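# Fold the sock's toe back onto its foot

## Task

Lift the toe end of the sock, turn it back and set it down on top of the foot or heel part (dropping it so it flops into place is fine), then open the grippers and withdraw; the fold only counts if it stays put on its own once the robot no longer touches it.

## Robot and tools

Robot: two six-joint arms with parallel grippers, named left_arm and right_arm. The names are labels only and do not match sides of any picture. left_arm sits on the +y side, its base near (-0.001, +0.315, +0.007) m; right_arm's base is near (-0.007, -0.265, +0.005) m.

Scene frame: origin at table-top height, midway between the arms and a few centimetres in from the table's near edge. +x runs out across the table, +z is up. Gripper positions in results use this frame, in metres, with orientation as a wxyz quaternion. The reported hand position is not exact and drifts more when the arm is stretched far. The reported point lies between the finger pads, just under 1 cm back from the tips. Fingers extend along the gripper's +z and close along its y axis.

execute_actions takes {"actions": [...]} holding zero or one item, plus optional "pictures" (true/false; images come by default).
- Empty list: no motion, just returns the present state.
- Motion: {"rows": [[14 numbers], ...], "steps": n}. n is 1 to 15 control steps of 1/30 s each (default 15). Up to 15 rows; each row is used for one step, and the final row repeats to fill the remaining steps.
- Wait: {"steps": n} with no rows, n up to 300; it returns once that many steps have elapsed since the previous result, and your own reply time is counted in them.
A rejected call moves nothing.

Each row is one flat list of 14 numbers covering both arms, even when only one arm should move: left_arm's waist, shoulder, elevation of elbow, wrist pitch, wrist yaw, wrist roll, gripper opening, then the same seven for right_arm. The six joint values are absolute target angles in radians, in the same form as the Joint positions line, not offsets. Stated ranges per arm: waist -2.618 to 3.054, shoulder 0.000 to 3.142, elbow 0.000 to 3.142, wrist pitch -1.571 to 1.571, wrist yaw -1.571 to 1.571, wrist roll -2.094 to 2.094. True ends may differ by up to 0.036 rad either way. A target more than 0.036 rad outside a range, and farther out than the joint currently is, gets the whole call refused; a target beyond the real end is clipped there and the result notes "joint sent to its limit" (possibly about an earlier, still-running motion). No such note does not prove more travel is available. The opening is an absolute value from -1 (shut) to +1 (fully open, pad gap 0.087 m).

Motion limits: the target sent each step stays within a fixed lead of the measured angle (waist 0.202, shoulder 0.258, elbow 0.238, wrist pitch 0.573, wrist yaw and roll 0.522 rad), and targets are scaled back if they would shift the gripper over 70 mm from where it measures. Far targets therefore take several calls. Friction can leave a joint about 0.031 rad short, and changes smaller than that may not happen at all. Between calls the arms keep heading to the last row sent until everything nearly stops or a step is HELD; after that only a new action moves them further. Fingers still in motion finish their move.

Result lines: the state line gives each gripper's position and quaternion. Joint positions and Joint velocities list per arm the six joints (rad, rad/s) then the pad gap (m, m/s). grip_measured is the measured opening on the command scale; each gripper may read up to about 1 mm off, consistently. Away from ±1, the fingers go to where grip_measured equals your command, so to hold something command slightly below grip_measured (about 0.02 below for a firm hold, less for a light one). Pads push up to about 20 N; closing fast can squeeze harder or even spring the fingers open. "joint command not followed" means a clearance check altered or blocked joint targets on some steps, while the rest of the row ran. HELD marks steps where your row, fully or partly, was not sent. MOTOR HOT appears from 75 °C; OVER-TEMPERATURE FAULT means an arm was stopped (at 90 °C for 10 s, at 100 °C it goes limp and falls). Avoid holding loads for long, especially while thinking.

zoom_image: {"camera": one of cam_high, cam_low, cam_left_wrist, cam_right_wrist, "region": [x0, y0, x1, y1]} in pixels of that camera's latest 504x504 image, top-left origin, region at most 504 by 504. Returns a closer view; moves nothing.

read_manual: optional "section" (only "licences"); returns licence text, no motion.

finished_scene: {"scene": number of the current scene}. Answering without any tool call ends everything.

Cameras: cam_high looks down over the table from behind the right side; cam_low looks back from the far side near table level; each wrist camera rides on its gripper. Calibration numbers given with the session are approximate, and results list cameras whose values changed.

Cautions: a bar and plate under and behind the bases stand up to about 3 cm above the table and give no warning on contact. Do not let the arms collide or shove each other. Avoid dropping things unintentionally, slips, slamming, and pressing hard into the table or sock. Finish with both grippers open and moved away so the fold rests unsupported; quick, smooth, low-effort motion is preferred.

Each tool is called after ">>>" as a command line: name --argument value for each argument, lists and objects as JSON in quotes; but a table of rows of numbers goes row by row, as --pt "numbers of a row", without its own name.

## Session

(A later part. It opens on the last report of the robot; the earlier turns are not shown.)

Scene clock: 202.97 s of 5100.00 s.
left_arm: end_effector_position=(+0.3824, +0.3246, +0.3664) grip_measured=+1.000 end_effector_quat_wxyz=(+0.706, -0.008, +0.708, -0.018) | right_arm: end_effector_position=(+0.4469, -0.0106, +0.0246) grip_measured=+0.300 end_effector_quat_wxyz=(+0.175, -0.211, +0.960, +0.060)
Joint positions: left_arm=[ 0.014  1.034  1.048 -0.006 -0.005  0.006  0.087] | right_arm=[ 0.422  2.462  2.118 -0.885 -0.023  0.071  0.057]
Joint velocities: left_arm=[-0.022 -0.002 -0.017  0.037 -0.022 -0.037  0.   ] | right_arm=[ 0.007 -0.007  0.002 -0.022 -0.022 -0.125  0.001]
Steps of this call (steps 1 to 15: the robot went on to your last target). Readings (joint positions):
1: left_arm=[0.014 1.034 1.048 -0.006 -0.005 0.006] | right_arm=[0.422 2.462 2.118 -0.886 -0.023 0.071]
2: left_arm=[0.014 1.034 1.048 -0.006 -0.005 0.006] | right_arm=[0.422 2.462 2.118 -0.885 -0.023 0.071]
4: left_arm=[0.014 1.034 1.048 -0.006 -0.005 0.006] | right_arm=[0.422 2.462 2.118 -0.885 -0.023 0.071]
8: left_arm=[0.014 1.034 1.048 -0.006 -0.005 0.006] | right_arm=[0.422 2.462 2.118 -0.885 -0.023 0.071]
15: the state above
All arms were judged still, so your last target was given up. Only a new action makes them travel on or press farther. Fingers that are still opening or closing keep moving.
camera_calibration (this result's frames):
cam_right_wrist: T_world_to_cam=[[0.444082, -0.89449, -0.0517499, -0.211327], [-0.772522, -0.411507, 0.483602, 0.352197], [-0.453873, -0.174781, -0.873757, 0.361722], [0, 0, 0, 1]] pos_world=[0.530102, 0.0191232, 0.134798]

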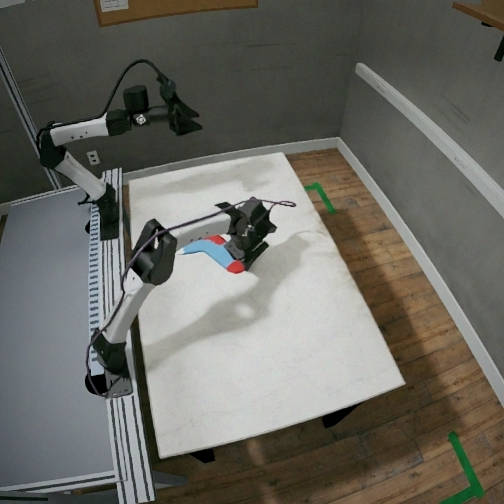

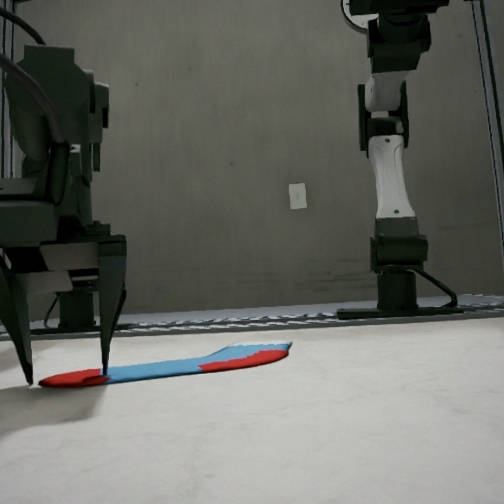

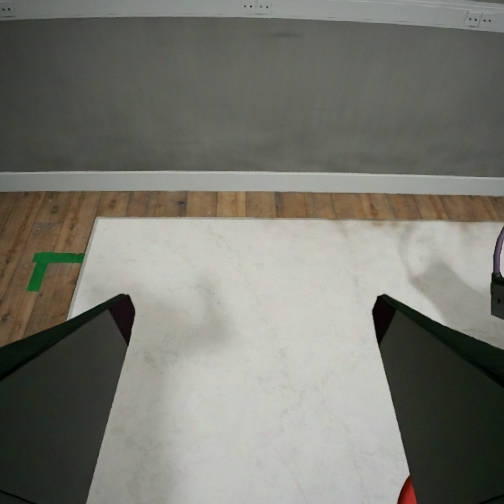

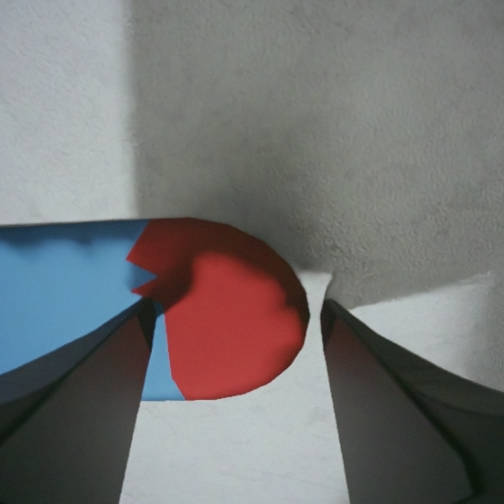

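>>> execute_actions --actions '[{"rows": [[0.014,1.034,1.048,-0.006,-0.005,0.006,1.0,0.424,2.50,2.11,-0.89,-0.02,0.075,0.3],[0.014,1.034,1.048,-0.006,-0.005,0.006,1.0,0.424,2.50,2.11,-0.89,-0.02,0.075,0.3],[0.014,1.034,1.048,-0.006,-0.005,0.006,1.0,0.424,2.50,2.11,-0.89,-0.02,0.075,0.26],[0.014,1.034,1.048,-0.006,-0.005,0.006,1.0,0.424,2.50,2.11,-0.89,-0.02,0.075,0.22],[0.014,1.034,1.048,-0.006,-0.005,0.006,1.0,0.424,2.50,2.11,-0.89,-0.02,0.075,0.18],[0.014,1.034,1.048,-0.006,-0.005,0.006,1.0,0.424,2.50,2.11,-0.89,-0.02,0.075,0.14],[0.014,1.034,1.048,-0.006,-0.005,0.006,1.0,0.424,2.50,2.11,-0.89,-0.02,0.075,0.10],[0.014,1.034,1.048,-0.006,-0.005,0.006,1.0,0.424,2.50,2.11,-0.89,-0.02,0.075,0.06],[0.014,1.034,1.048,-0.006,-0.005,0.006,1.0,0.424,2.50,2.11,-0.89,-0.02,0.075,0.02],[0.014,1.034,1.048,-0.006,-0.005,0.006,1.0,0.424,2.50,2.11,-0.89,-0.02,0.075,-0.02],[0.014,1.034,1.048,-0.006,-0.005,0.006,1.0,0.424,2.50,2.11,-0.89,-0.02,0.075,-0.06],[0.014,1.034,1.048,-0.006,-0.005,0.006,1.0,0.424,2.50,2.11,-0.89,-0.02,0.075,-0.10],[0.014,1.034,1.048,-0.006,-0.005,0.006,1.0,0.424,2.50,2.11,-0.89,-0.02,0.075,-0.14],[0.014,1.034,1.048,-0.006,-0.005,0.006,1.0,0.424,2.50,2.11,-0.89,-0.02,0.075,-0.18],[0.014,1.034,1.048,-0.006,-0.005,0.006,1.0,0.424,2.50,2.11,-0.89,-0.02,0.075,-0.22]], "steps": 15}]'

Scene clock: 211.53 s of 5100.00 s.
left_arm: end_effector_position=(+0.3824, +0.3246, +0.3664) grip_measured=+1.000 end_effector_quat_wxyz=(+0.706, -0.008, +0.708, -0.018) | right_arm: end_effector_position=(+0.4456, -0.0084, +0.0247) grip_measured=-0.199 end_effector_quat_wxyz=(+0.173, -0.210, +0.960, +0.067)
Joint positions: left_arm=[ 0.014  1.034  1.048 -0.006 -0.005  0.006  0.087] | right_arm=[ 0.422  2.462  2.118 -0.885 -0.036  0.076  0.035]
Joint velocities: left_arm=[-0.002  0.002 -0.002  0.022 -0.066 -0.051  0.   ] | right_arm=[-0.002 -0.017  0.002  0.007  0.007 -0.007 -0.036]
Steps of this call (steps 1 to 90: nothing new was sent; then 5.07 s passed at rest; steps 91 to 105: all 15 steps of this action). Readings (joint positions):
91: left_arm=[0.014 1.034 1.048 -0.006 -0.005 0.006] | right_arm=[0.422 2.462 2.118 -0.885 -0.023 0.071]
92: left_arm=[0.014 1.034 1.048 -0.006 -0.005 0.006] | right_arm=[0.422 2.462 2.118 -0.885 -0.023 0.071]
94: left_arm=[0.014 1.034 1.048 -0.006 -0.005 0.006] | right_arm=[0.422 2.462 2.118 -0.885 -0.025 0.071]
98: left_arm=[0.014 1.034 1.048 -0.006 -0.005 0.006] | right_arm=[0.422 2.462 2.118 -0.885 -0.030 0.073]
105: the state above
camera_calibration (this result's frames):
cam_right_wrist: T_world_to_cam=[[0.443877, -0.893658, -0.0659503, -0.208331], [-0.769076, -0.4177, 0.483786, 0.350512], [-0.459886, -0.16402, -0.872698, 0.36438], [0, 0, 0, 1]] pos_world=[0.529617, 0.0199978, 0.134682]

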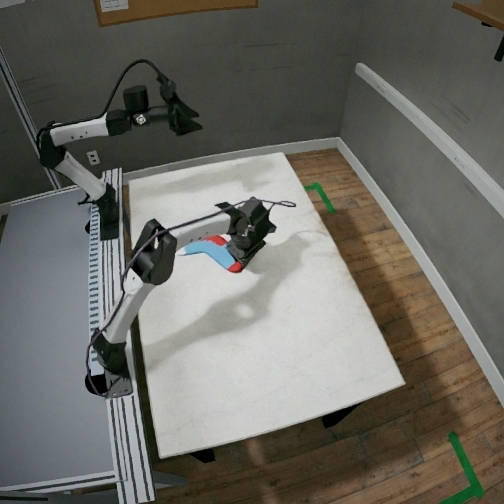

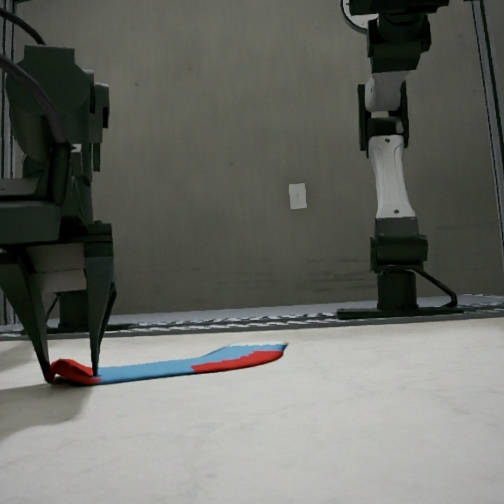

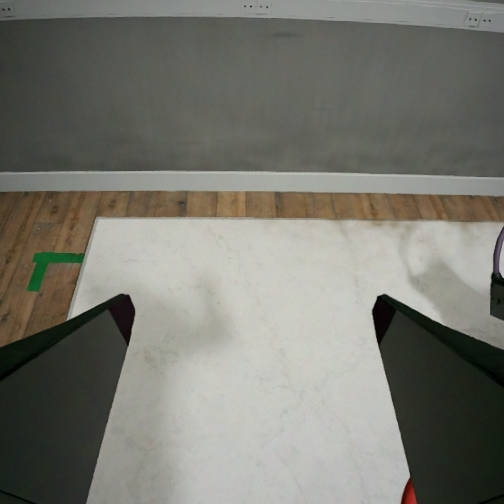

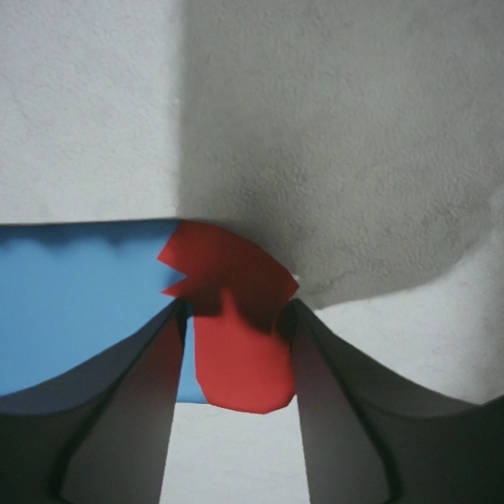

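The cloth is buckling into a ridge now. Continue closing.

>>> execute_actions --actions '[{"rows": [[0.014,1.034,1.048,-0.006,-0.005,0.006,1.0,0.424,2.50,2.11,-0.89,-0.025,0.075,-0.22],[0.014,1.034,1.048,-0.006,-0.005,0.006,1.0,0.424,2.50,2.11,-0.89,-0.025,0.075,-0.265],[0.014,1.034,1.048,-0.006,-0.005,0.006,1.0,0.424,2.50,2.11,-0.89,-0.025,0.075,-0.31],[0.014,1.034,1.048,-0.006,-0.005,0.006,1.0,0.424,2.50,2.11,-0.89,-0.025,0.075,-0.355],[0.014,1.034,1.048,-0.006,-0.005,0.006,1.0,0.424,2.50,2.11,-0.89,-0.025,0.075,-0.40],[0.014,1.034,1.048,-0.006,-0.005,0.006,1.0,0.424,2.50,2.11,-0.89,-0.025,0.075,-0.445],[0.014,1.034,1.048,-0.006,-0.005,0.006,1.0,0.424,2.50,2.11,-0.89,-0.025,0.075,-0.49],[0.014,1.034,1.048,-0.006,-0.005,0.006,1.0,0.424,2.50,2.11,-0.89,-0.025,0.075,-0.535],[0.014,1.034,1.048,-0.006,-0.005,0.006,1.0,0.424,2.50,2.11,-0.89,-0.025,0.075,-0.58],[0.014,1.034,1.048,-0.006,-0.005,0.006,1.0,0.424,2.50,2.11,-0.89,-0.025,0.075,-0.625],[0.014,1.034,1.048,-0.006,-0.005,0.006,1.0,0.424,2.50,2.11,-0.89,-0.025,0.075,-0.67],[0.014,1.034,1.048,-0.006,-0.005,0.006,1.0,0.424,2.50,2.11,-0.89,-0.025,0.075,-0.715],[0.014,1.034,1.048,-0.006,-0.005,0.006,1.0,0.424,2.50,2.11,-0.89,-0.025,0.075,-0.76],[0.014,1.034,1.048,-0.006,-0.005,0.006,1.0,0.424,2.50,2.11,-0.89,-0.025,0.075,-0.80],[0.014,1.034,1.048,-0.006,-0.005,0.006,1.0,0.424,2.50,2.11,-0.89,-0.025,0.075,-0.83]], "steps": 15}]'

Scene clock: 222.43 s of 5100.00 s.
left_arm: end_effector_position=(+0.3824, +0.3246, +0.3664) grip_measured=+1.000 end_effector_quat_wxyz=(+0.706, -0.008, +0.708, -0.018) | right_arm: end_effector_position=(+0.4444, -0.0062, +0.0249) grip_measured=-0.812 end_effector_quat_wxyz=(+0.171, -0.210, +0.960, +0.074)
Joint positions: left_arm=[ 0.014  1.034  1.048 -0.006 -0.005  0.006  0.087] | right_arm=[ 0.422  2.462  2.118 -0.885 -0.05   0.078  0.008]
Joint velocities: left_arm=[ 0.002  0.002 -0.012 -0.007 -0.051 -0.022  0.   ] | right_arm=[-0.012 -0.002 -0.012 -0.022 -0.051  0.007 -0.027]
Steps of this call (steps 1 to 15: the robot went on to your last target; steps 16 to 110: nothing new was sent; then 6.73 s passed at rest; steps 111 to 125: all 15 steps of this action). Readings (joint positions):
111: left_arm=[0.014 1.034 1.048 -0.006 -0.005 0.006] | right_arm=[0.422 2.462 2.118 -0.885 -0.039 0.076]
112: left_arm=[0.014 1.034 1.048 -0.006 -0.005 0.006] | right_arm=[0.422 2.462 2.118 -0.885 -0.039 0.076]
114: left_arm=[0.014 1.034 1.048 -0.006 -0.005 0.006] | right_arm=[0.422 2.462 2.118 -0.885 -0.042 0.077]
118: left_arm=[0.014 1.034 1.048 -0.006 -0.005 0.006] | right_arm=[0.422 2.462 2.118 -0.885 -0.047 0.077]
125: the state above
camera_calibration (this result's frames):
cam_right_wrist: T_world_to_cam=[[0.44562, -0.89167, -0.0796653, -0.206235], [-0.764789, -0.425438, 0.483839, 0.34845], [-0.465318, -0.154682, -0.871523, 0.366726], [0, 0, 0, 1]] pos_world=[0.529038, 0.0210761, 0.134587]

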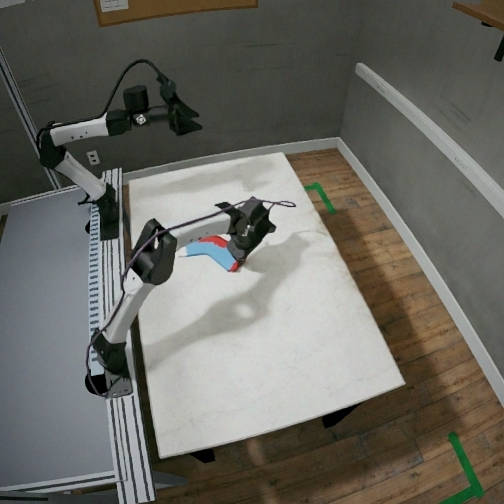

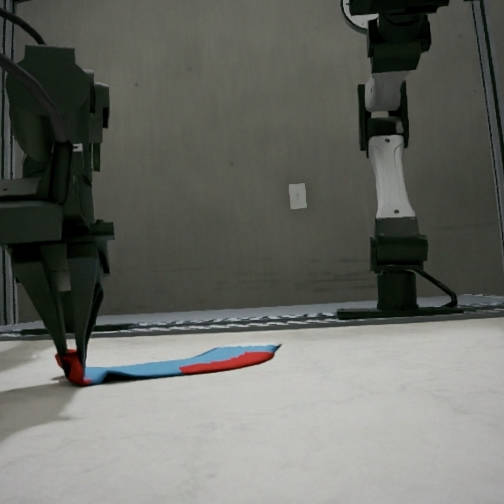

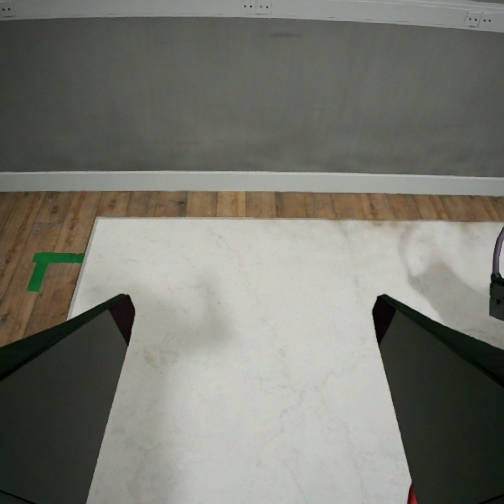

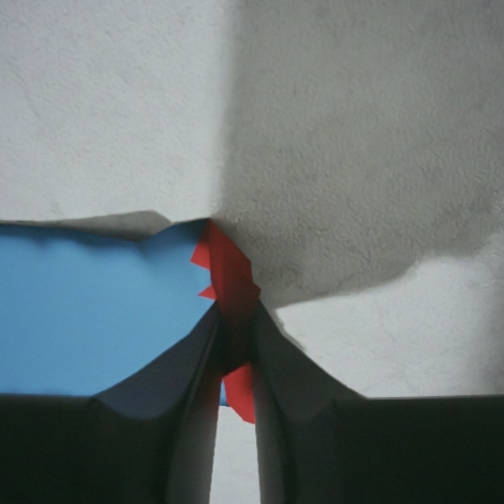

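>>> execute_actions --actions '[{"rows": [[0.014,1.034,1.048,-0.006,-0.005,0.006,1.0,0.424,2.48,2.115,-0.89,-0.045,0.078,-0.845],[0.014,1.034,1.048,-0.006,-0.005,0.006,1.0,0.424,2.48,2.115,-0.89,-0.045,0.078,-0.86],[0.014,1.034,1.048,-0.006,-0.005,0.006,1.0,0.424,2.475,2.115,-0.89,-0.045,0.078,-0.875],[0.014,1.034,1.048,-0.006,-0.005,0.006,1.0,0.424,2.47,2.115,-0.89,-0.045,0.078,-0.89],[0.014,1.034,1.048,-0.006,-0.005,0.006,1.0,0.424,2.47,2.115,-0.89,-0.045,0.078,-0.90],[0.014,1.034,1.048,-0.006,-0.005,0.006,1.0,0.424,2.47,2.115,-0.89,-0.045,0.078,-0.91],[0.014,1.034,1.048,-0.006,-0.005,0.006,1.0,0.424,2.47,2.115,-0.89,-0.045,0.078,-0.92],[0.014,1.034,1.048,-0.006,-0.005,0.006,1.0,0.424,2.47,2.115,-0.89,-0.045,0.078,-0.93]], "steps": 12}]'

Scene clock: 231.03 s of 5100.00 s.
left_arm: end_effector_position=(+0.3824, +0.3246, +0.3664) grip_measured=+1.000 end_effector_quat_wxyz=(+0.706, -0.008, +0.708, -0.018) | right_arm: end_effector_position=(+0.4440, -0.0050, +0.0263) grip_measured=-0.925 end_effector_quat_wxyz=(+0.171, -0.210, +0.960, +0.077)
Joint positions: left_arm=[ 0.014  1.034  1.048 -0.006 -0.005  0.006  0.087] | right_arm=[ 0.422  2.459  2.118 -0.885 -0.057  0.079  0.003]
Joint velocities: left_arm=[-0.002 -0.002 -0.002  0.037 -0.081  0.007  0.   ] | right_arm=[-0.007  0.007 -0.007  0.081  0.051  0.022  0.001]
Steps of this call (steps 1 to 15: the robot went on to your last target; steps 16 to 110: nothing new was sent; then 4.53 s passed at rest; steps 111 to 122: all 12 steps of this action). Readings (joint positions):
111: left_arm=[0.014 1.034 1.048 -0.006 -0.005 0.006] | right_arm=[0.422 2.462 2.118 -0.885 -0.053 0.079]
112: left_arm=[0.014 1.034 1.048 -0.006 -0.005 0.006] | right_arm=[0.422 2.462 2.118 -0.885 -0.055 0.079]
114: left_arm=[0.014 1.034 1.048 -0.006 -0.005 0.006] | right_arm=[0.422 2.460 2.118 -0.885 -0.057 0.079]
118: left_arm=[0.014 1.034 1.048 -0.006 -0.005 0.006] | right_arm=[0.422 2.459 2.118 -0.885 -0.057 0.079]
122: the state above
camera_calibration (this result's frames):
cam_right_wrist: T_world_to_cam=[[0.447477, -0.890126, -0.0862602, -0.205538], [-0.763479, -0.430467, 0.481455, 0.34742], [-0.465687, -0.149582, -0.872216, 0.368173], [0, 0, 0, 1]] pos_world=[0.528674, 0.0216705, 0.13613]

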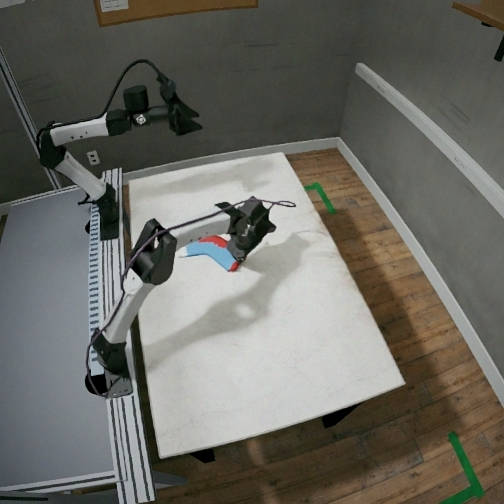

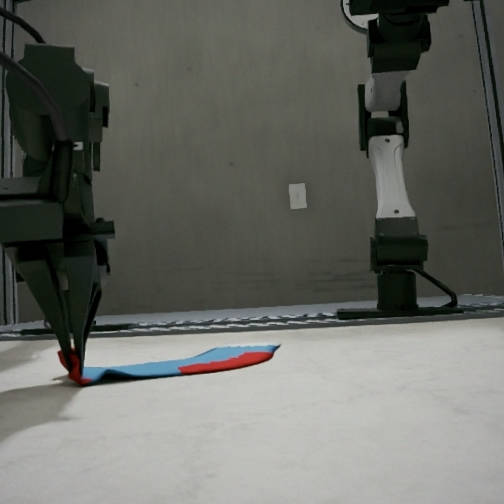

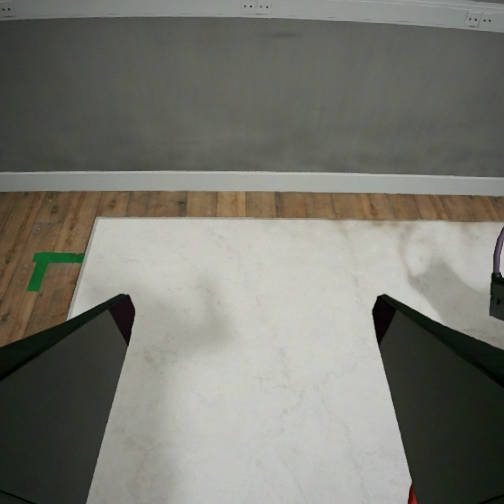

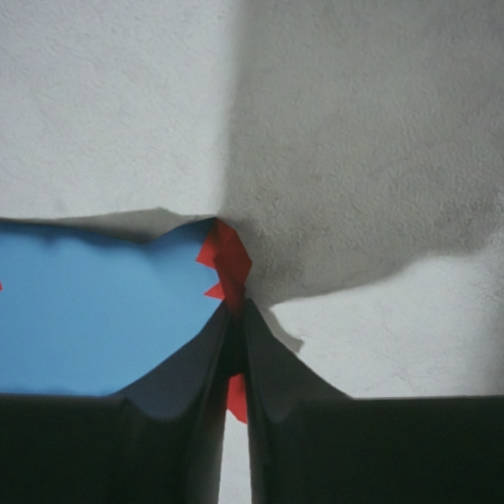

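>>> execute_actions --actions '[{"rows": [[0.014,1.034,1.048,-0.006,-0.005,0.006,1.0,0.424,2.458,2.118,-0.885,-0.055,0.080,-0.94],[0.014,1.034,1.048,-0.006,-0.005,0.006,1.0,0.424,2.455,2.118,-0.885,-0.055,0.080,-0.95],[0.014,1.034,1.048,-0.006,-0.005,0.006,1.0,0.425,2.450,2.118,-0.885,-0.055,0.081,-0.95],[0.014,1.034,1.048,-0.006,-0.005,0.006,1.0,0.426,2.444,2.118,-0.885,-0.054,0.081,-0.95],[0.014,1.034,1.048,-0.006,-0.005,0.006,1.0,0.428,2.437,2.118,-0.885,-0.053,0.082,-0.95],[0.014,1.034,1.048,-0.006,-0.005,0.006,1.0,0.430,2.430,2.118,-0.885,-0.052,0.084,-0.95],[0.014,1.034,1.048,-0.006,-0.005,0.006,1.0,0.433,2.422,2.118,-0.885,-0.051,0.086,-0.95],[0.014,1.034,1.048,-0.006,-0.005,0.006,1.0,0.436,2.414,2.118,-0.885,-0.050,0.087,-0.95],[0.014,1.034,1.048,-0.006,-0.005,0.006,1.0,0.439,2.406,2.118,-0.885,-0.049,0.089,-0.95],[0.014,1.034,1.048,-0.006,-0.005,0.006,1.0,0.443,2.399,2.118,-0.885,-0.047,0.092,-0.95],[0.014,1.034,1.048,-0.006,-0.005,0.006,1.0,0.448,2.392,2.118,-0.885,-0.045,0.095,-0.95],[0.014,1.034,1.048,-0.006,-0.005,0.006,1.0,0.453,2.385,2.118,-0.885,-0.043,0.098,-0.95],[0.014,1.034,1.048,-0.006,-0.005,0.006,1.0,0.458,2.379,2.118,-0.885,-0.040,0.101,-0.95],[0.014,1.034,1.048,-0.006,-0.005,0.006,1.0,0.464,2.373,2.118,-0.885,-0.038,0.105,-0.95],[0.014,1.034,1.048,-0.006,-0.005,0.006,1.0,0.471,2.367,2.118,-0.885,-0.035,0.109,-0.95]], "steps": 15}]'

>>> execute_actions --actions '[{"rows": [[0.014,1.034,1.048,-0.006,-0.005,0.006,1.0,0.478,2.362,2.118,-0.885,-0.032,0.113,-0.95],[0.014,1.034,1.048,-0.006,-0.005,0.006,1.0,0.485,2.358,2.118,-0.885,-0.029,0.118,-0.95],[0.014,1.034,1.048,-0.006,-0.005,0.006,1.0,0.494,2.354,2.118,-0.884,-0.025,0.123,-0.95],[0.014,1.034,1.048,-0.006,-0.005,0.006,1.0,0.503,2.351,2.118,-0.882,-0.021,0.129,-0.95],[0.014,1.034,1.048,-0.006,-0.005,0.006,1.0,0.513,2.348,2.118,-0.880,-0.017,0.135,-0.95],[0.014,1.034,1.048,-0.006,-0.005,0.006,1.0,0.523,2.346,2.118,-0.878,-0.012,0.141,-0.95],[0.014,1.034,1.048,-0.006,-0.005,0.006,1.0,0.533,2.345,2.118,-0.876,-0.008,0.148,-0.95],[0.014,1.034,1.048,-0.006,-0.005,0.006,1.0,0.544,2.346,2.118,-0.874,-0.003,0.154,-0.95],[0.014,1.034,1.048,-0.006,-0.005,0.006,1.0,0.554,2.352,2.118,-0.871,0.001,0.161,-0.95],[0.014,1.034,1.048,-0.006,-0.005,0.006,1.0,0.564,2.360,2.118,-0.868,0.005,0.167,-0.95],[0.014,1.034,1.048,-0.006,-0.005,0.006,1.0,0.574,2.368,2.118,-0.865,0.010,0.173,-0.95],[0.014,1.034,1.048,-0.006,-0.005,0.006,1.0,0.584,2.375,2.118,-0.862,0.014,0.179,-0.95],[0.014,1.034,1.048,-0.006,-0.005,0.006,1.0,0.593,2.380,2.118,-0.858,0.018,0.185,-0.95],[0.014,1.034,1.048,-0.006,-0.005,0.006,1.0,0.602,2.385,2.118,-0.855,0.022,0.190,-0.95],[0.014,1.034,1.048,-0.006,-0.005,0.006,1.0,0.609,2.390,2.118,-0.852,0.025,0.195,-0.95]], "steps": 15}]'

>>> execute_actions --actions '[{"rows": [[0.014,1.034,1.048,-0.006,-0.005,0.006,1.0,0.616,2.395,2.118,-0.849,0.028,0.199,-0.95],[0.014,1.034,1.048,-0.006,-0.005,0.006,1.0,0.622,2.400,2.118,-0.846,0.030,0.203,-0.95],[0.014,1.034,1.048,-0.006,-0.005,0.006,1.0,0.627,2.405,2.118,-0.843,0.032,0.206,-0.95],[0.014,1.034,1.048,-0.006,-0.005,0.006,1.0,0.632,2.410,2.118,-0.840,0.034,0.209,-0.95],[0.014,1.034,1.048,-0.006,-0.005,0.006,1.0,0.636,2.415,2.118,-0.837,0.036,0.211,-0.95],[0.014,1.034,1.048,-0.006,-0.005,0.006,1.0,0.640,2.419,2.118,-0.834,0.038,0.214,-0.95],[0.014,1.034,1.048,-0.006,-0.005,0.006,1.0,0.643,2.423,2.118,-0.832,0.039,0.216,-0.95],[0.014,1.034,1.048,-0.006,-0.005,0.006,1.0,0.646,2.427,2.118,-0.830,0.040,0.218,-0.95],[0.014,1.034,1.048,-0.006,-0.005,0.006,1.0,0.649,2.431,2.118,-0.828,0.042,0.220,-0.95],[0.014,1.034,1.048,-0.006,-0.005,0.006,1.0,0.652,2.435,2.118,-0.826,0.043,0.221,-0.95],[0.014,1.034,1.048,-0.006,-0.005,0.006,1.0,0.654,2.438,2.118,-0.824,0.044,0.223,-0.95],[0.014,1.034,1.048,-0.006,-0.005,0.006,1.0,0.656,2.441,2.118,-0.823,0.045,0.224,-0.95],[0.014,1.034,1.048,-0.006,-0.005,0.006,1.0,0.657,2.443,2.118,-0.822,0.045,0.224,-0.95],[0.014,1.034,1.048,-0.006,-0.005,0.006,1.0,0.658,2.445,2.118,-0.821,0.046,0.225,-0.95],[0.014,1.034,1.048,-0.006,-0.005,0.006,1.0,0.659,2.446,2.118,-0.820,0.046,0.226,-0.95]], "steps": 15}]' --pictures false

>>> execute_actions --actions '[{"steps": 15}]'

Scene clock: 351.53 s of 5100.00 s.
left_arm: end_effector_position=(+0.3824, +0.3246, +0.3664) grip_measured=+1.000 end_effector_quat_wxyz=(+0.706, -0.008, +0.708, -0.018) | right_arm: end_effector_position=(+0.4432, +0.0069, +0.0625) grip_measured=-0.925 end_effector_quat_wxyz=(+0.204, -0.213, +0.952, +0.086)
Joint positions: left_arm=[ 0.014  1.034  1.048 -0.006 -0.005  0.006  0.087] | right_arm=[ 0.444  2.388  2.118 -0.885 -0.048  0.092  0.003]
Joint velocities: left_arm=[ 0.017 -0.012 -0.022 -0.022 -0.007 -0.007  0.   ] | right_arm=[ 0.178 -0.242 -0.017 -0.022  0.081  0.051  0.   ]
Steps of this call (steps 1 to 15: the robot went on to your last target; steps 16 to 110: nothing new was sent; then 116.33 s passed at rest; steps 111 to 125: all 15 steps of this action). Readings (joint positions):
111: left_arm=[0.014 1.034 1.048 -0.006 -0.005 0.006] | right_arm=[0.422 2.458 2.118 -0.885 -0.058 0.079]
112: left_arm=[0.014 1.034 1.048 -0.006 -0.005 0.006] | right_arm=[0.422 2.458 2.118 -0.885 -0.058 0.079]
114: left_arm=[0.014 1.034 1.048 -0.006 -0.005 0.006] | right_arm=[0.422 2.455 2.118 -0.885 -0.058 0.079]
118: left_arm=[0.014 1.034 1.048 -0.006 -0.005 0.006] | right_arm=[0.422 2.442 2.118 -0.885 -0.058 0.079]
125: the state above
camera_calibration (this result's frames):
cam_right_wrist: T_world_to_cam=[[0.459229, -0.884211, -0.0853159, -0.196774], [-0.789036, -0.450139, 0.418088, 0.349948], [-0.408082, -0.124681, -0.904391, 0.377503], [0, 0, 0, 1]] pos_world=[0.520538, 0.0306031, 0.178313]

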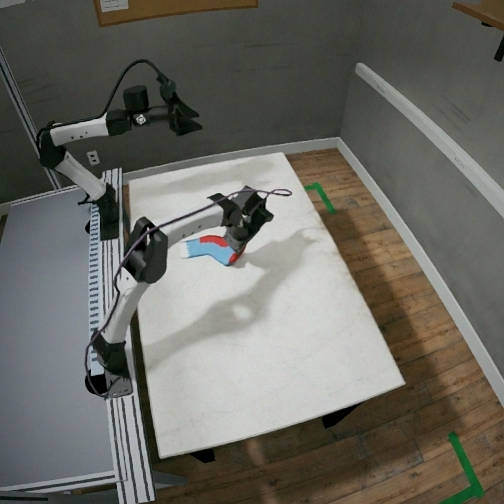

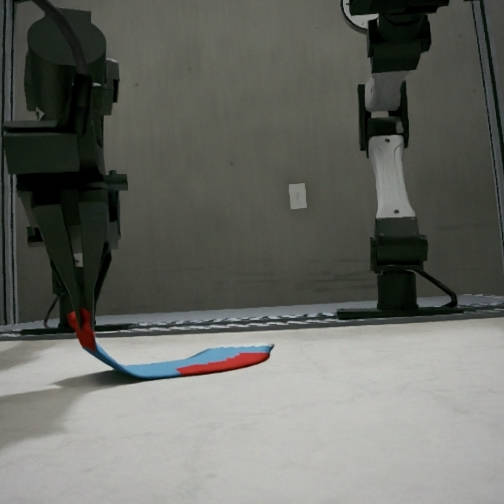

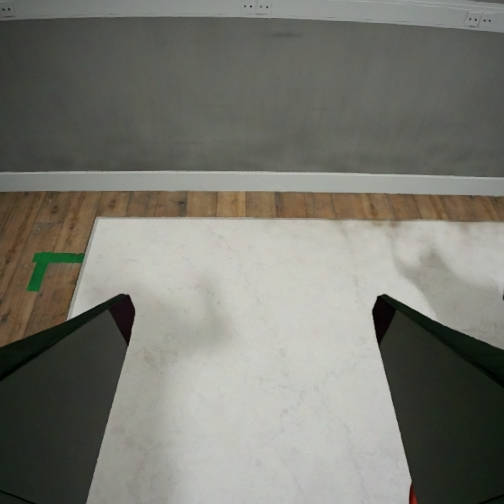

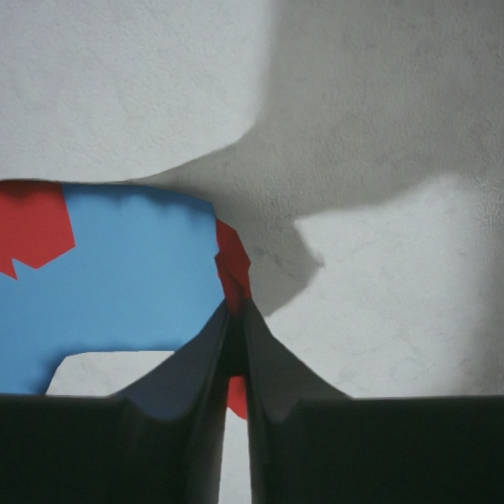

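Scene clock: 352.03 s of 5100.00 s.
left_arm: end_effector_position=(+0.3824, +0.3246, +0.3664) grip_measured=+1.000 end_effector_quat_wxyz=(+0.706, -0.008, +0.708, -0.018) | right_arm: end_effector_position=(+0.4065, +0.0663, +0.0801) grip_measured=-0.925 end_effector_quat_wxyz=(+0.223, -0.240, +0.940, +0.091)
Joint positions: left_arm=[ 0.014  1.034  1.048 -0.006 -0.005  0.006  0.087] | right_arm=[ 0.587  2.353  2.118 -0.877  0.003  0.164  0.003]
Joint velocities: left_arm=[-0.002  0.002 -0.002  0.022  0.037  0.007  0.   ] | right_arm=[ 0.261  0.017 -0.022  0.11   0.154  0.095 -0.   ]
Steps of this call (steps 1 to 15: all 15 steps of this action). Readings (joint positions):
1: left_arm=[0.014 1.034 1.048 -0.006 -0.005 0.006] | right_arm=[0.451 2.380 2.118 -0.885 -0.046 0.094]
2: left_arm=[0.014 1.034 1.048 -0.006 -0.005 0.006] | right_arm=[0.459 2.373 2.118 -0.885 -0.043 0.098]
4: left_arm=[0.014 1.034 1.048 -0.006 -0.005 0.006] | right_arm=[0.475 2.362 2.118 -0.885 -0.038 0.105]
8: left_arm=[0.014 1.034 1.048 -0.006 -0.005 0.006] | right_arm=[0.514 2.351 2.118 -0.885 -0.024 0.125]
15: the state above
camera_calibration (this result's frames):
cam_right_wrist: T_world_to_cam=[[0.510547, -0.85688, -0.0713965, -0.149628], [-0.780194, -0.496554, 0.380435, 0.342908], [-0.36144, -0.138527, -0.922047, 0.36921], [0, 0, 0, 1]] pos_world=[0.477374, 0.0932048, 0.199292]

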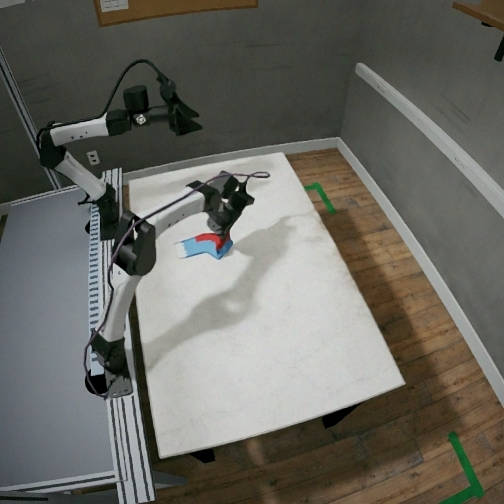

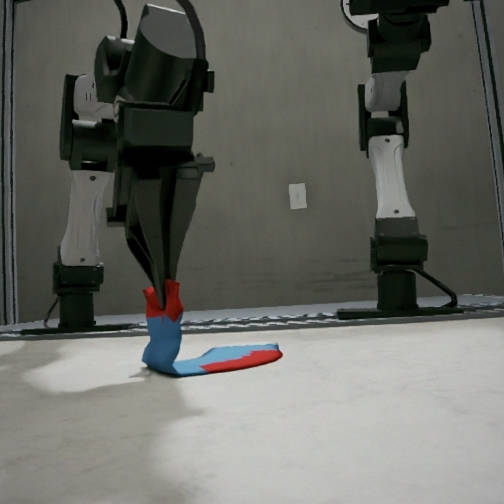

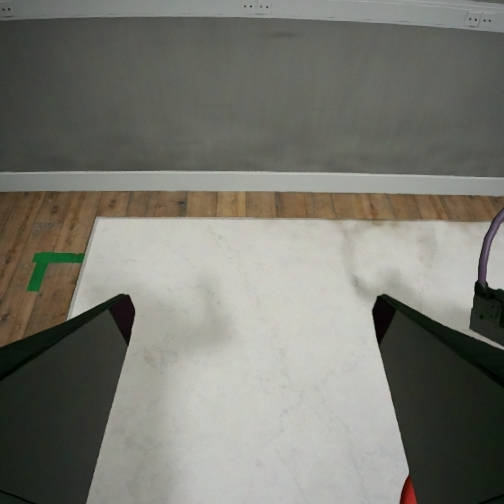

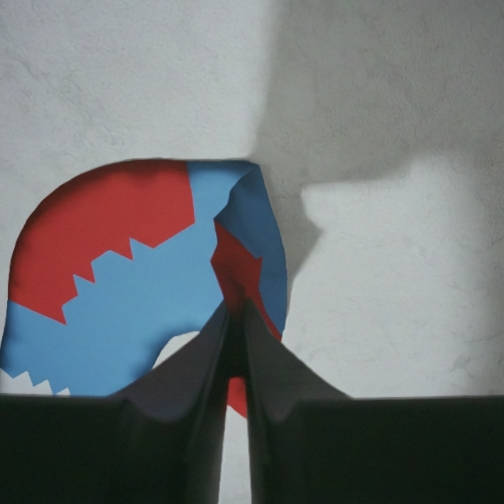

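Scene clock: 352.53 s of 5100.00 s.
left_arm: end_effector_position=(+0.3824, +0.3246, +0.3664) grip_measured=+1.000 end_effector_quat_wxyz=(+0.706, -0.008, +0.708, -0.018) | right_arm: end_effector_position=(+0.3917, +0.0917, +0.0473) grip_measured=-0.925 end_effector_quat_wxyz=(+0.210, -0.243, +0.943, +0.082)
Joint positions: left_arm=[ 0.014  1.034  1.048 -0.006 -0.005  0.006  0.087] | right_arm=[ 0.649  2.421  2.118 -0.842  0.035  0.214  0.003]
Joint velocities: left_arm=[ 0.017 -0.012  0.012 -0.037  0.007  0.022  0.   ] | right_arm=[ 0.032  0.022 -0.002  0.081  0.051  0.081  0.001]
Steps of this call (steps 1 to 15: all 15 steps of this action). Readings (joint positions):
1: left_arm=[0.014 1.034 1.048 -0.006 -0.005 0.006] | right_arm=[0.596 2.355 2.118 -0.874 0.006 0.170]
2: left_arm=[0.014 1.034 1.048 -0.006 -0.005 0.006] | right_arm=[0.604 2.359 2.118 -0.870 0.010 0.175]
4: left_arm=[0.014 1.034 1.048 -0.006 -0.005 0.006] | right_arm=[0.618 2.369 2.118 -0.865 0.015 0.184]
8: left_arm=[0.014 1.034 1.048 -0.006 -0.005 0.006] | right_arm=[0.634 2.395 2.118 -0.855 0.024 0.198]
15: the state above

Scene clock: 353.03 s of 5100.00 s.
left_arm: end_effector_position=(+0.3824, +0.3246, +0.3664) grip_measured=+1.000 end_effector_quat_wxyz=(+0.706, -0.008, +0.708, -0.018) | right_arm: end_effector_position=(+0.3922, +0.0930, +0.0465) grip_measured=-0.925 end_effector_quat_wxyz=(+0.212, -0.241, +0.944, +0.081)
Joint positions: left_arm=[ 0.014  1.034  1.048 -0.006 -0.005  0.006  0.087] | right_arm=[ 0.651  2.424  2.118 -0.837  0.039  0.22   0.003]
Joint velocities: left_arm=[-0.002 -0.002 -0.002  0.037 -0.037 -0.007  0.   ] | right_arm=[-0.007 -0.002 -0.007 -0.095  0.007 -0.051  0.   ]
Steps of this call (steps 1 to 15: the robot went on to your last target). Readings (joint positions):
1: left_arm=[0.014 1.034 1.048 -0.006 -0.005 0.006] | right_arm=[0.649 2.422 2.118 -0.841 0.035 0.215]
2: left_arm=[0.014 1.034 1.048 -0.006 -0.005 0.006] | right_arm=[0.650 2.423 2.118 -0.840 0.036 0.216]
4: left_arm=[0.014 1.034 1.048 -0.006 -0.005 0.006] | right_arm=[0.651 2.424 2.118 -0.839 0.037 0.217]
8: left_arm=[0.014 1.034 1.048 -0.006 -0.005 0.006] | right_arm=[0.651 2.424 2.118 -0.838 0.039 0.219]
15: the state above
All arms were judged still, so your last target was given up. Only a new action makes them travel on or press farther. Fingers that are still opening or closing keep moving.
camera_calibration (this result's frames):
cam_right_wrist: T_world_to_cam=[[0.507293, -0.859785, -0.0585081, -0.120893], [-0.774822, -0.484775, 0.405764, 0.353359], [-0.377233, -0.160508, -0.912103, 0.344476], [0, 0, 0, 1]] pos_world=[0.465066, 0.122648, 0.163744]

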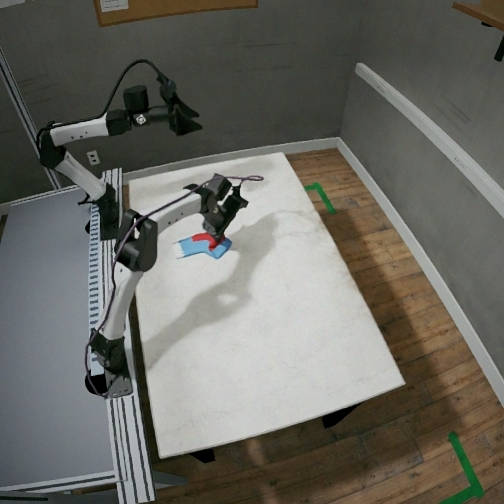

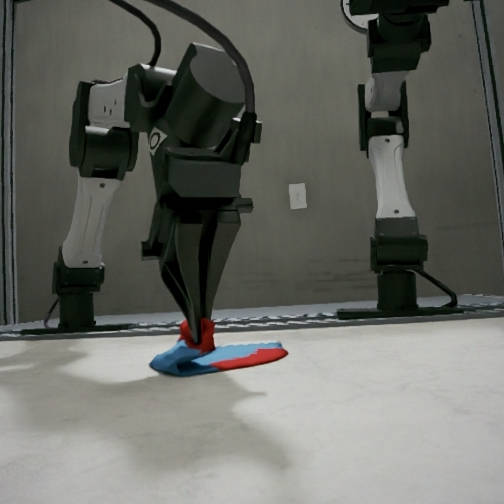

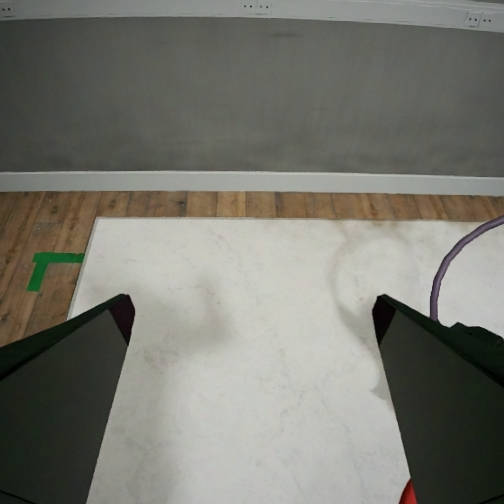

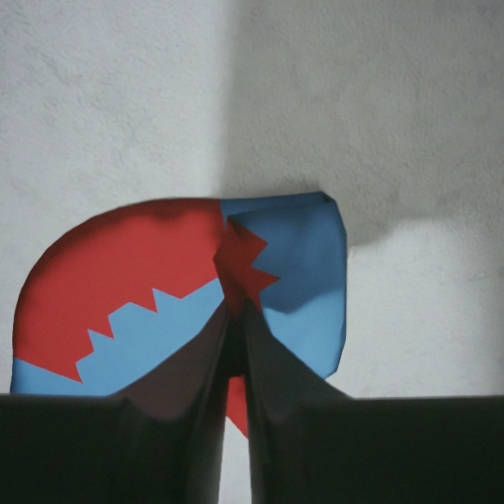

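>>> execute_actions --actions '[{"rows": [[0.014,1.034,1.048,-0.006,-0.005,0.006,1.0,0.660,2.44,2.118,-0.822,0.044,0.225,-0.95],[0.014,1.034,1.048,-0.006,-0.005,0.006,1.0,0.662,2.44,2.118,-0.821,0.044,0.226,-0.95],[0.014,1.034,1.048,-0.006,-0.005,0.006,1.0,0.664,2.44,2.118,-0.820,0.044,0.227,-0.95],[0.014,1.034,1.048,-0.006,-0.005,0.006,1.0,0.666,2.44,2.118,-0.819,0.044,0.228,-0.95],[0.014,1.034,1.048,-0.006,-0.005,0.006,1.0,0.669,2.44,2.118,-0.818,0.044,0.229,-0.95],[0.014,1.034,1.048,-0.006,-0.005,0.006,1.0,0.671,2.44,2.118,-0.817,0.044,0.230,-0.95],[0.014,1.034,1.048,-0.006,-0.005,0.006,1.0,0.673,2.44,2.118,-0.816,0.044,0.231,-0.95],[0.014,1.034,1.048,-0.006,-0.005,0.006,1.0,0.676,2.44,2.118,-0.815,0.044,0.232,-0.95],[0.014,1.034,1.048,-0.006,-0.005,0.006,1.0,0.678,2.44,2.118,-0.814,0.044,0.233,-0.95],[0.014,1.034,1.048,-0.006,-0.005,0.006,1.0,0.680,2.44,2.118,-0.813,0.044,0.234,-0.92],[0.014,1.034,1.048,-0.006,-0.005,0.006,1.0,0.683,2.44,2.118,-0.812,0.044,0.235,-0.87],[0.014,1.034,1.048,-0.006,-0.005,0.006,1.0,0.685,2.44,2.118,-0.811,0.044,0.236,-0.81],[0.014,1.034,1.048,-0.006,-0.005,0.006,1.0,0.687,2.44,2.118,-0.810,0.044,0.237,-0.755],[0.014,1.034,1.048,-0.006,-0.005,0.006,1.0,0.690,2.44,2.118,-0.809,0.044,0.238,-0.70],[0.014,1.034,1.048,-0.006,-0.005,0.006,1.0,0.692,2.44,2.118,-0.808,0.044,0.239,-0.645]], "steps": 15}]'

>>> execute_actions --actions '[{"rows": [[0.014,1.034,1.048,-0.006,-0.005,0.006,1.0,0.694,2.44,2.118,-0.807,0.044,0.240,-0.59],[0.014,1.034,1.048,-0.006,-0.005,0.006,1.0,0.697,2.44,2.118,-0.806,0.044,0.241,-0.53],[0.014,1.034,1.048,-0.006,-0.005,0.006,1.0,0.699,2.44,2.118,-0.805,0.044,0.242,-0.475],[0.014,1.034,1.048,-0.006,-0.005,0.006,1.0,0.701,2.44,2.118,-0.804,0.044,0.243,-0.42],[0.014,1.034,1.048,-0.006,-0.005,0.006,1.0,0.704,2.44,2.118,-0.803,0.044,0.244,-0.36],[0.014,1.034,1.048,-0.006,-0.005,0.006,1.0,0.706,2.44,2.118,-0.802,0.044,0.245,-0.305],[0.014,1.034,1.048,-0.006,-0.005,0.006,1.0,0.708,2.44,2.118,-0.801,0.044,0.246,-0.25],[0.014,1.034,1.048,-0.006,-0.005,0.006,1.0,0.711,2.44,2.118,-0.800,0.044,0.247,-0.195],[0.014,1.034,1.048,-0.006,-0.005,0.006,1.0,0.713,2.44,2.118,-0.800,0.044,0.248,-0.14],[0.014,1.034,1.048,-0.006,-0.005,0.006,1.0,0.716,2.44,2.118,-0.800,0.044,0.249,-0.08],[0.014,1.034,1.048,-0.006,-0.005,0.006,1.0,0.718,2.44,2.118,-0.800,0.044,0.250,-0.025],[0.014,1.034,1.048,-0.006,-0.005,0.006,1.0,0.720,2.44,2.118,-0.800,0.044,0.250,0.03],[0.014,1.034,1.048,-0.006,-0.005,0.006,1.0,0.721,2.44,2.118,-0.800,0.044,0.250,0.09],[0.014,1.034,1.048,-0.006,-0.005,0.006,1.0,0.722,2.44,2.118,-0.800,0.044,0.250,0.145],[0.014,1.034,1.048,-0.006,-0.005,0.006,1.0,0.722,2.44,2.118,-0.800,0.044,0.250,0.2]], "steps": 15}]'

Scene clock: 385.37 s of 5100.00 s.
left_arm: end_effector_position=(+0.3824, +0.3246, +0.3664) grip_measured=+1.000 end_effector_quat_wxyz=(+0.706, -0.008, +0.708, -0.018) | right_arm: end_effector_position=(+0.3832, +0.1057, +0.0469) grip_measured=-0.674 end_effector_quat_wxyz=(+0.215, -0.250, +0.940, +0.086)
Joint positions: left_arm=[ 0.014  1.034  1.048 -0.006 -0.005  0.006  0.087] | right_arm=[ 0.679  2.424  2.118 -0.829  0.04   0.229  0.014]
Joint velocities: left_arm=[ 0.017 -0.017 -0.007 -0.022 -0.051  0.066  0.   ] | right_arm=[ 0.066  0.012 -0.002 -0.037  0.066  0.007  0.048]
Steps of this call (steps 1 to 90: nothing new was sent; then 28.83 s passed at rest; steps 91 to 105: all 15 steps of this action). Readings (joint positions):
91: left_arm=[0.014 1.034 1.048 -0.006 -0.005 0.006] | right_arm=[0.651 2.424 2.118 -0.837 0.040 0.220]
92: left_arm=[0.014 1.034 1.048 -0.006 -0.005 0.006] | right_arm=[0.651 2.424 2.118 -0.837 0.040 0.220]
94: left_arm=[0.014 1.034 1.048 -0.006 -0.005 0.006] | right_arm=[0.651 2.424 2.118 -0.836 0.040 0.221]
98: left_arm=[0.014 1.034 1.048 -0.006 -0.005 0.006] | right_arm=[0.658 2.424 2.118 -0.835 0.040 0.223]
105: the state above
camera_calibration (this result's frames):
cam_right_wrist: T_world_to_cam=[[0.525043, -0.848792, -0.0623047, -0.113201], [-0.766505, -0.503415, 0.398801, 0.351499], [-0.369865, -0.161631, -0.914918, 0.340957], [0, 0, 0, 1]] pos_world=[0.454969, 0.135975, 0.164717]

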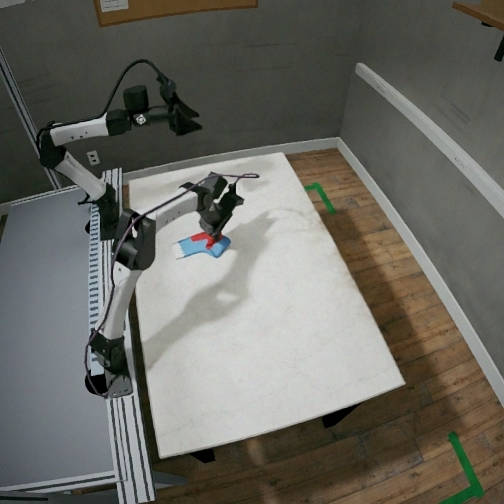

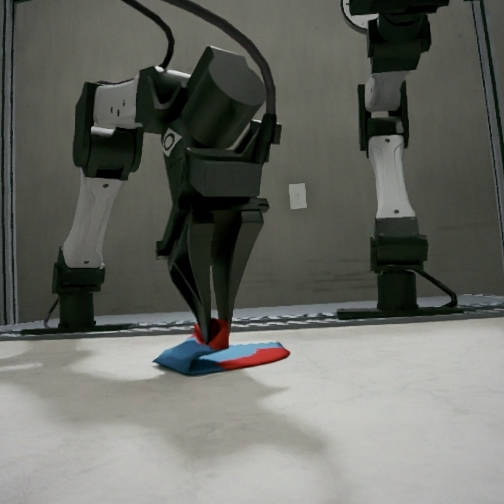

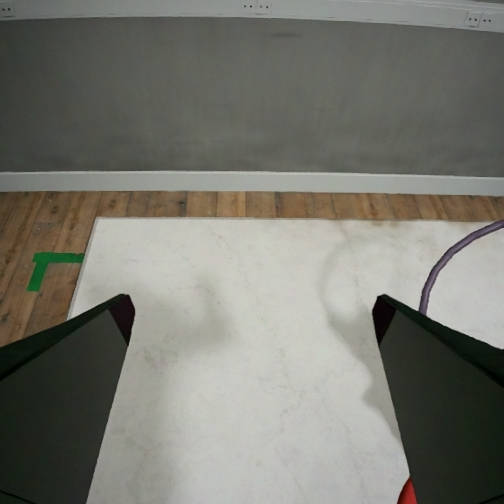

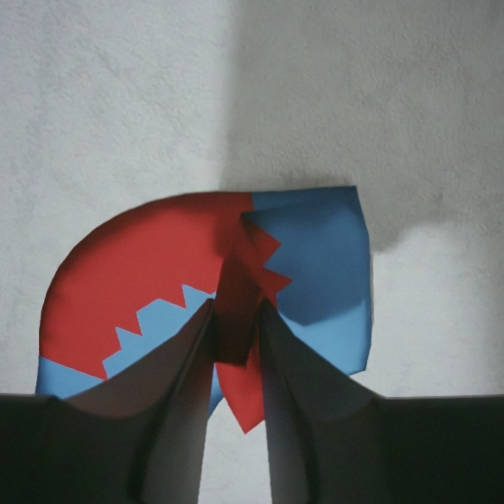

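Scene clock: 385.87 s of 5100.00 s.
left_arm: end_effector_position=(+0.3824, +0.3246, +0.3664) grip_measured=+1.000 end_effector_quat_wxyz=(+0.706, -0.008, +0.708, -0.018) | right_arm: end_effector_position=(+0.3722, +0.1211, +0.0476) grip_measured=+0.171 end_effector_quat_wxyz=(+0.217, -0.259, +0.936, +0.093)
Joint positions: left_arm=[ 0.014  1.034  1.048 -0.006 -0.005  0.006  0.087] | right_arm=[ 0.713  2.424  2.118 -0.817  0.04   0.242  0.051]
Joint velocities: left_arm=[ 0.007  0.007 -0.002 -0.037  0.037  0.007  0.   ] | right_arm=[ 0.042 -0.002  0.022 -0.022  0.066 -0.051  0.049]
Steps of this call (steps 1 to 15: all 15 steps of this action). Readings (joint positions):
1: left_arm=[0.014 1.034 1.048 -0.006 -0.005 0.006] | right_arm=[0.681 2.424 2.118 -0.828 0.040 0.229]
2: left_arm=[0.014 1.034 1.048 -0.006 -0.005 0.006] | right_arm=[0.684 2.424 2.118 -0.827 0.040 0.230]
4: left_arm=[0.014 1.034 1.048 -0.006 -0.005 0.006] | right_arm=[0.688 2.424 2.118 -0.825 0.040 0.232]
8: left_arm=[0.014 1.034 1.048 -0.006 -0.005 0.006] | right_arm=[0.697 2.424 2.118 -0.821 0.040 0.237]
15: the state above
camera_calibration (this result's frames):
cam_right_wrist: T_world_to_cam=[[0.543736, -0.836357, -0.0696983, -0.10244], [-0.757195, -0.524691, 0.389044, 0.350068], [-0.36195, -0.158762, -0.918579, 0.336862], [0, 0, 0, 1]] pos_world=[0.442698, 0.151482, 0.166102]

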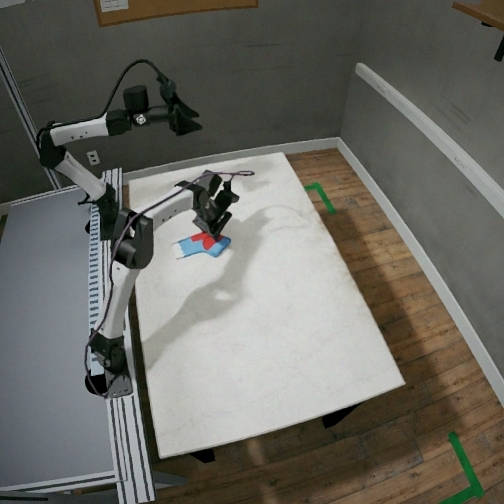

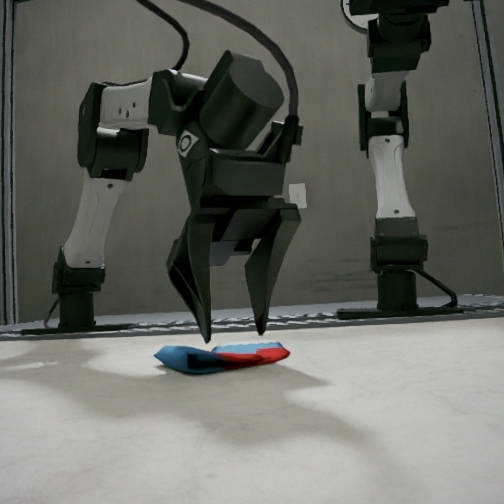

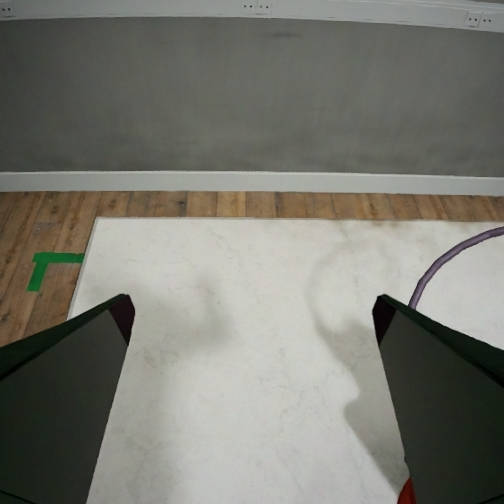

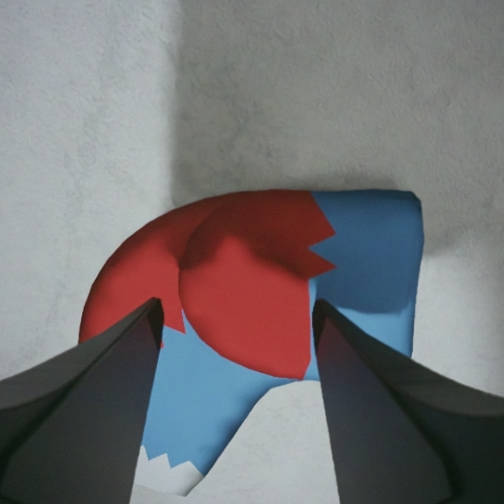

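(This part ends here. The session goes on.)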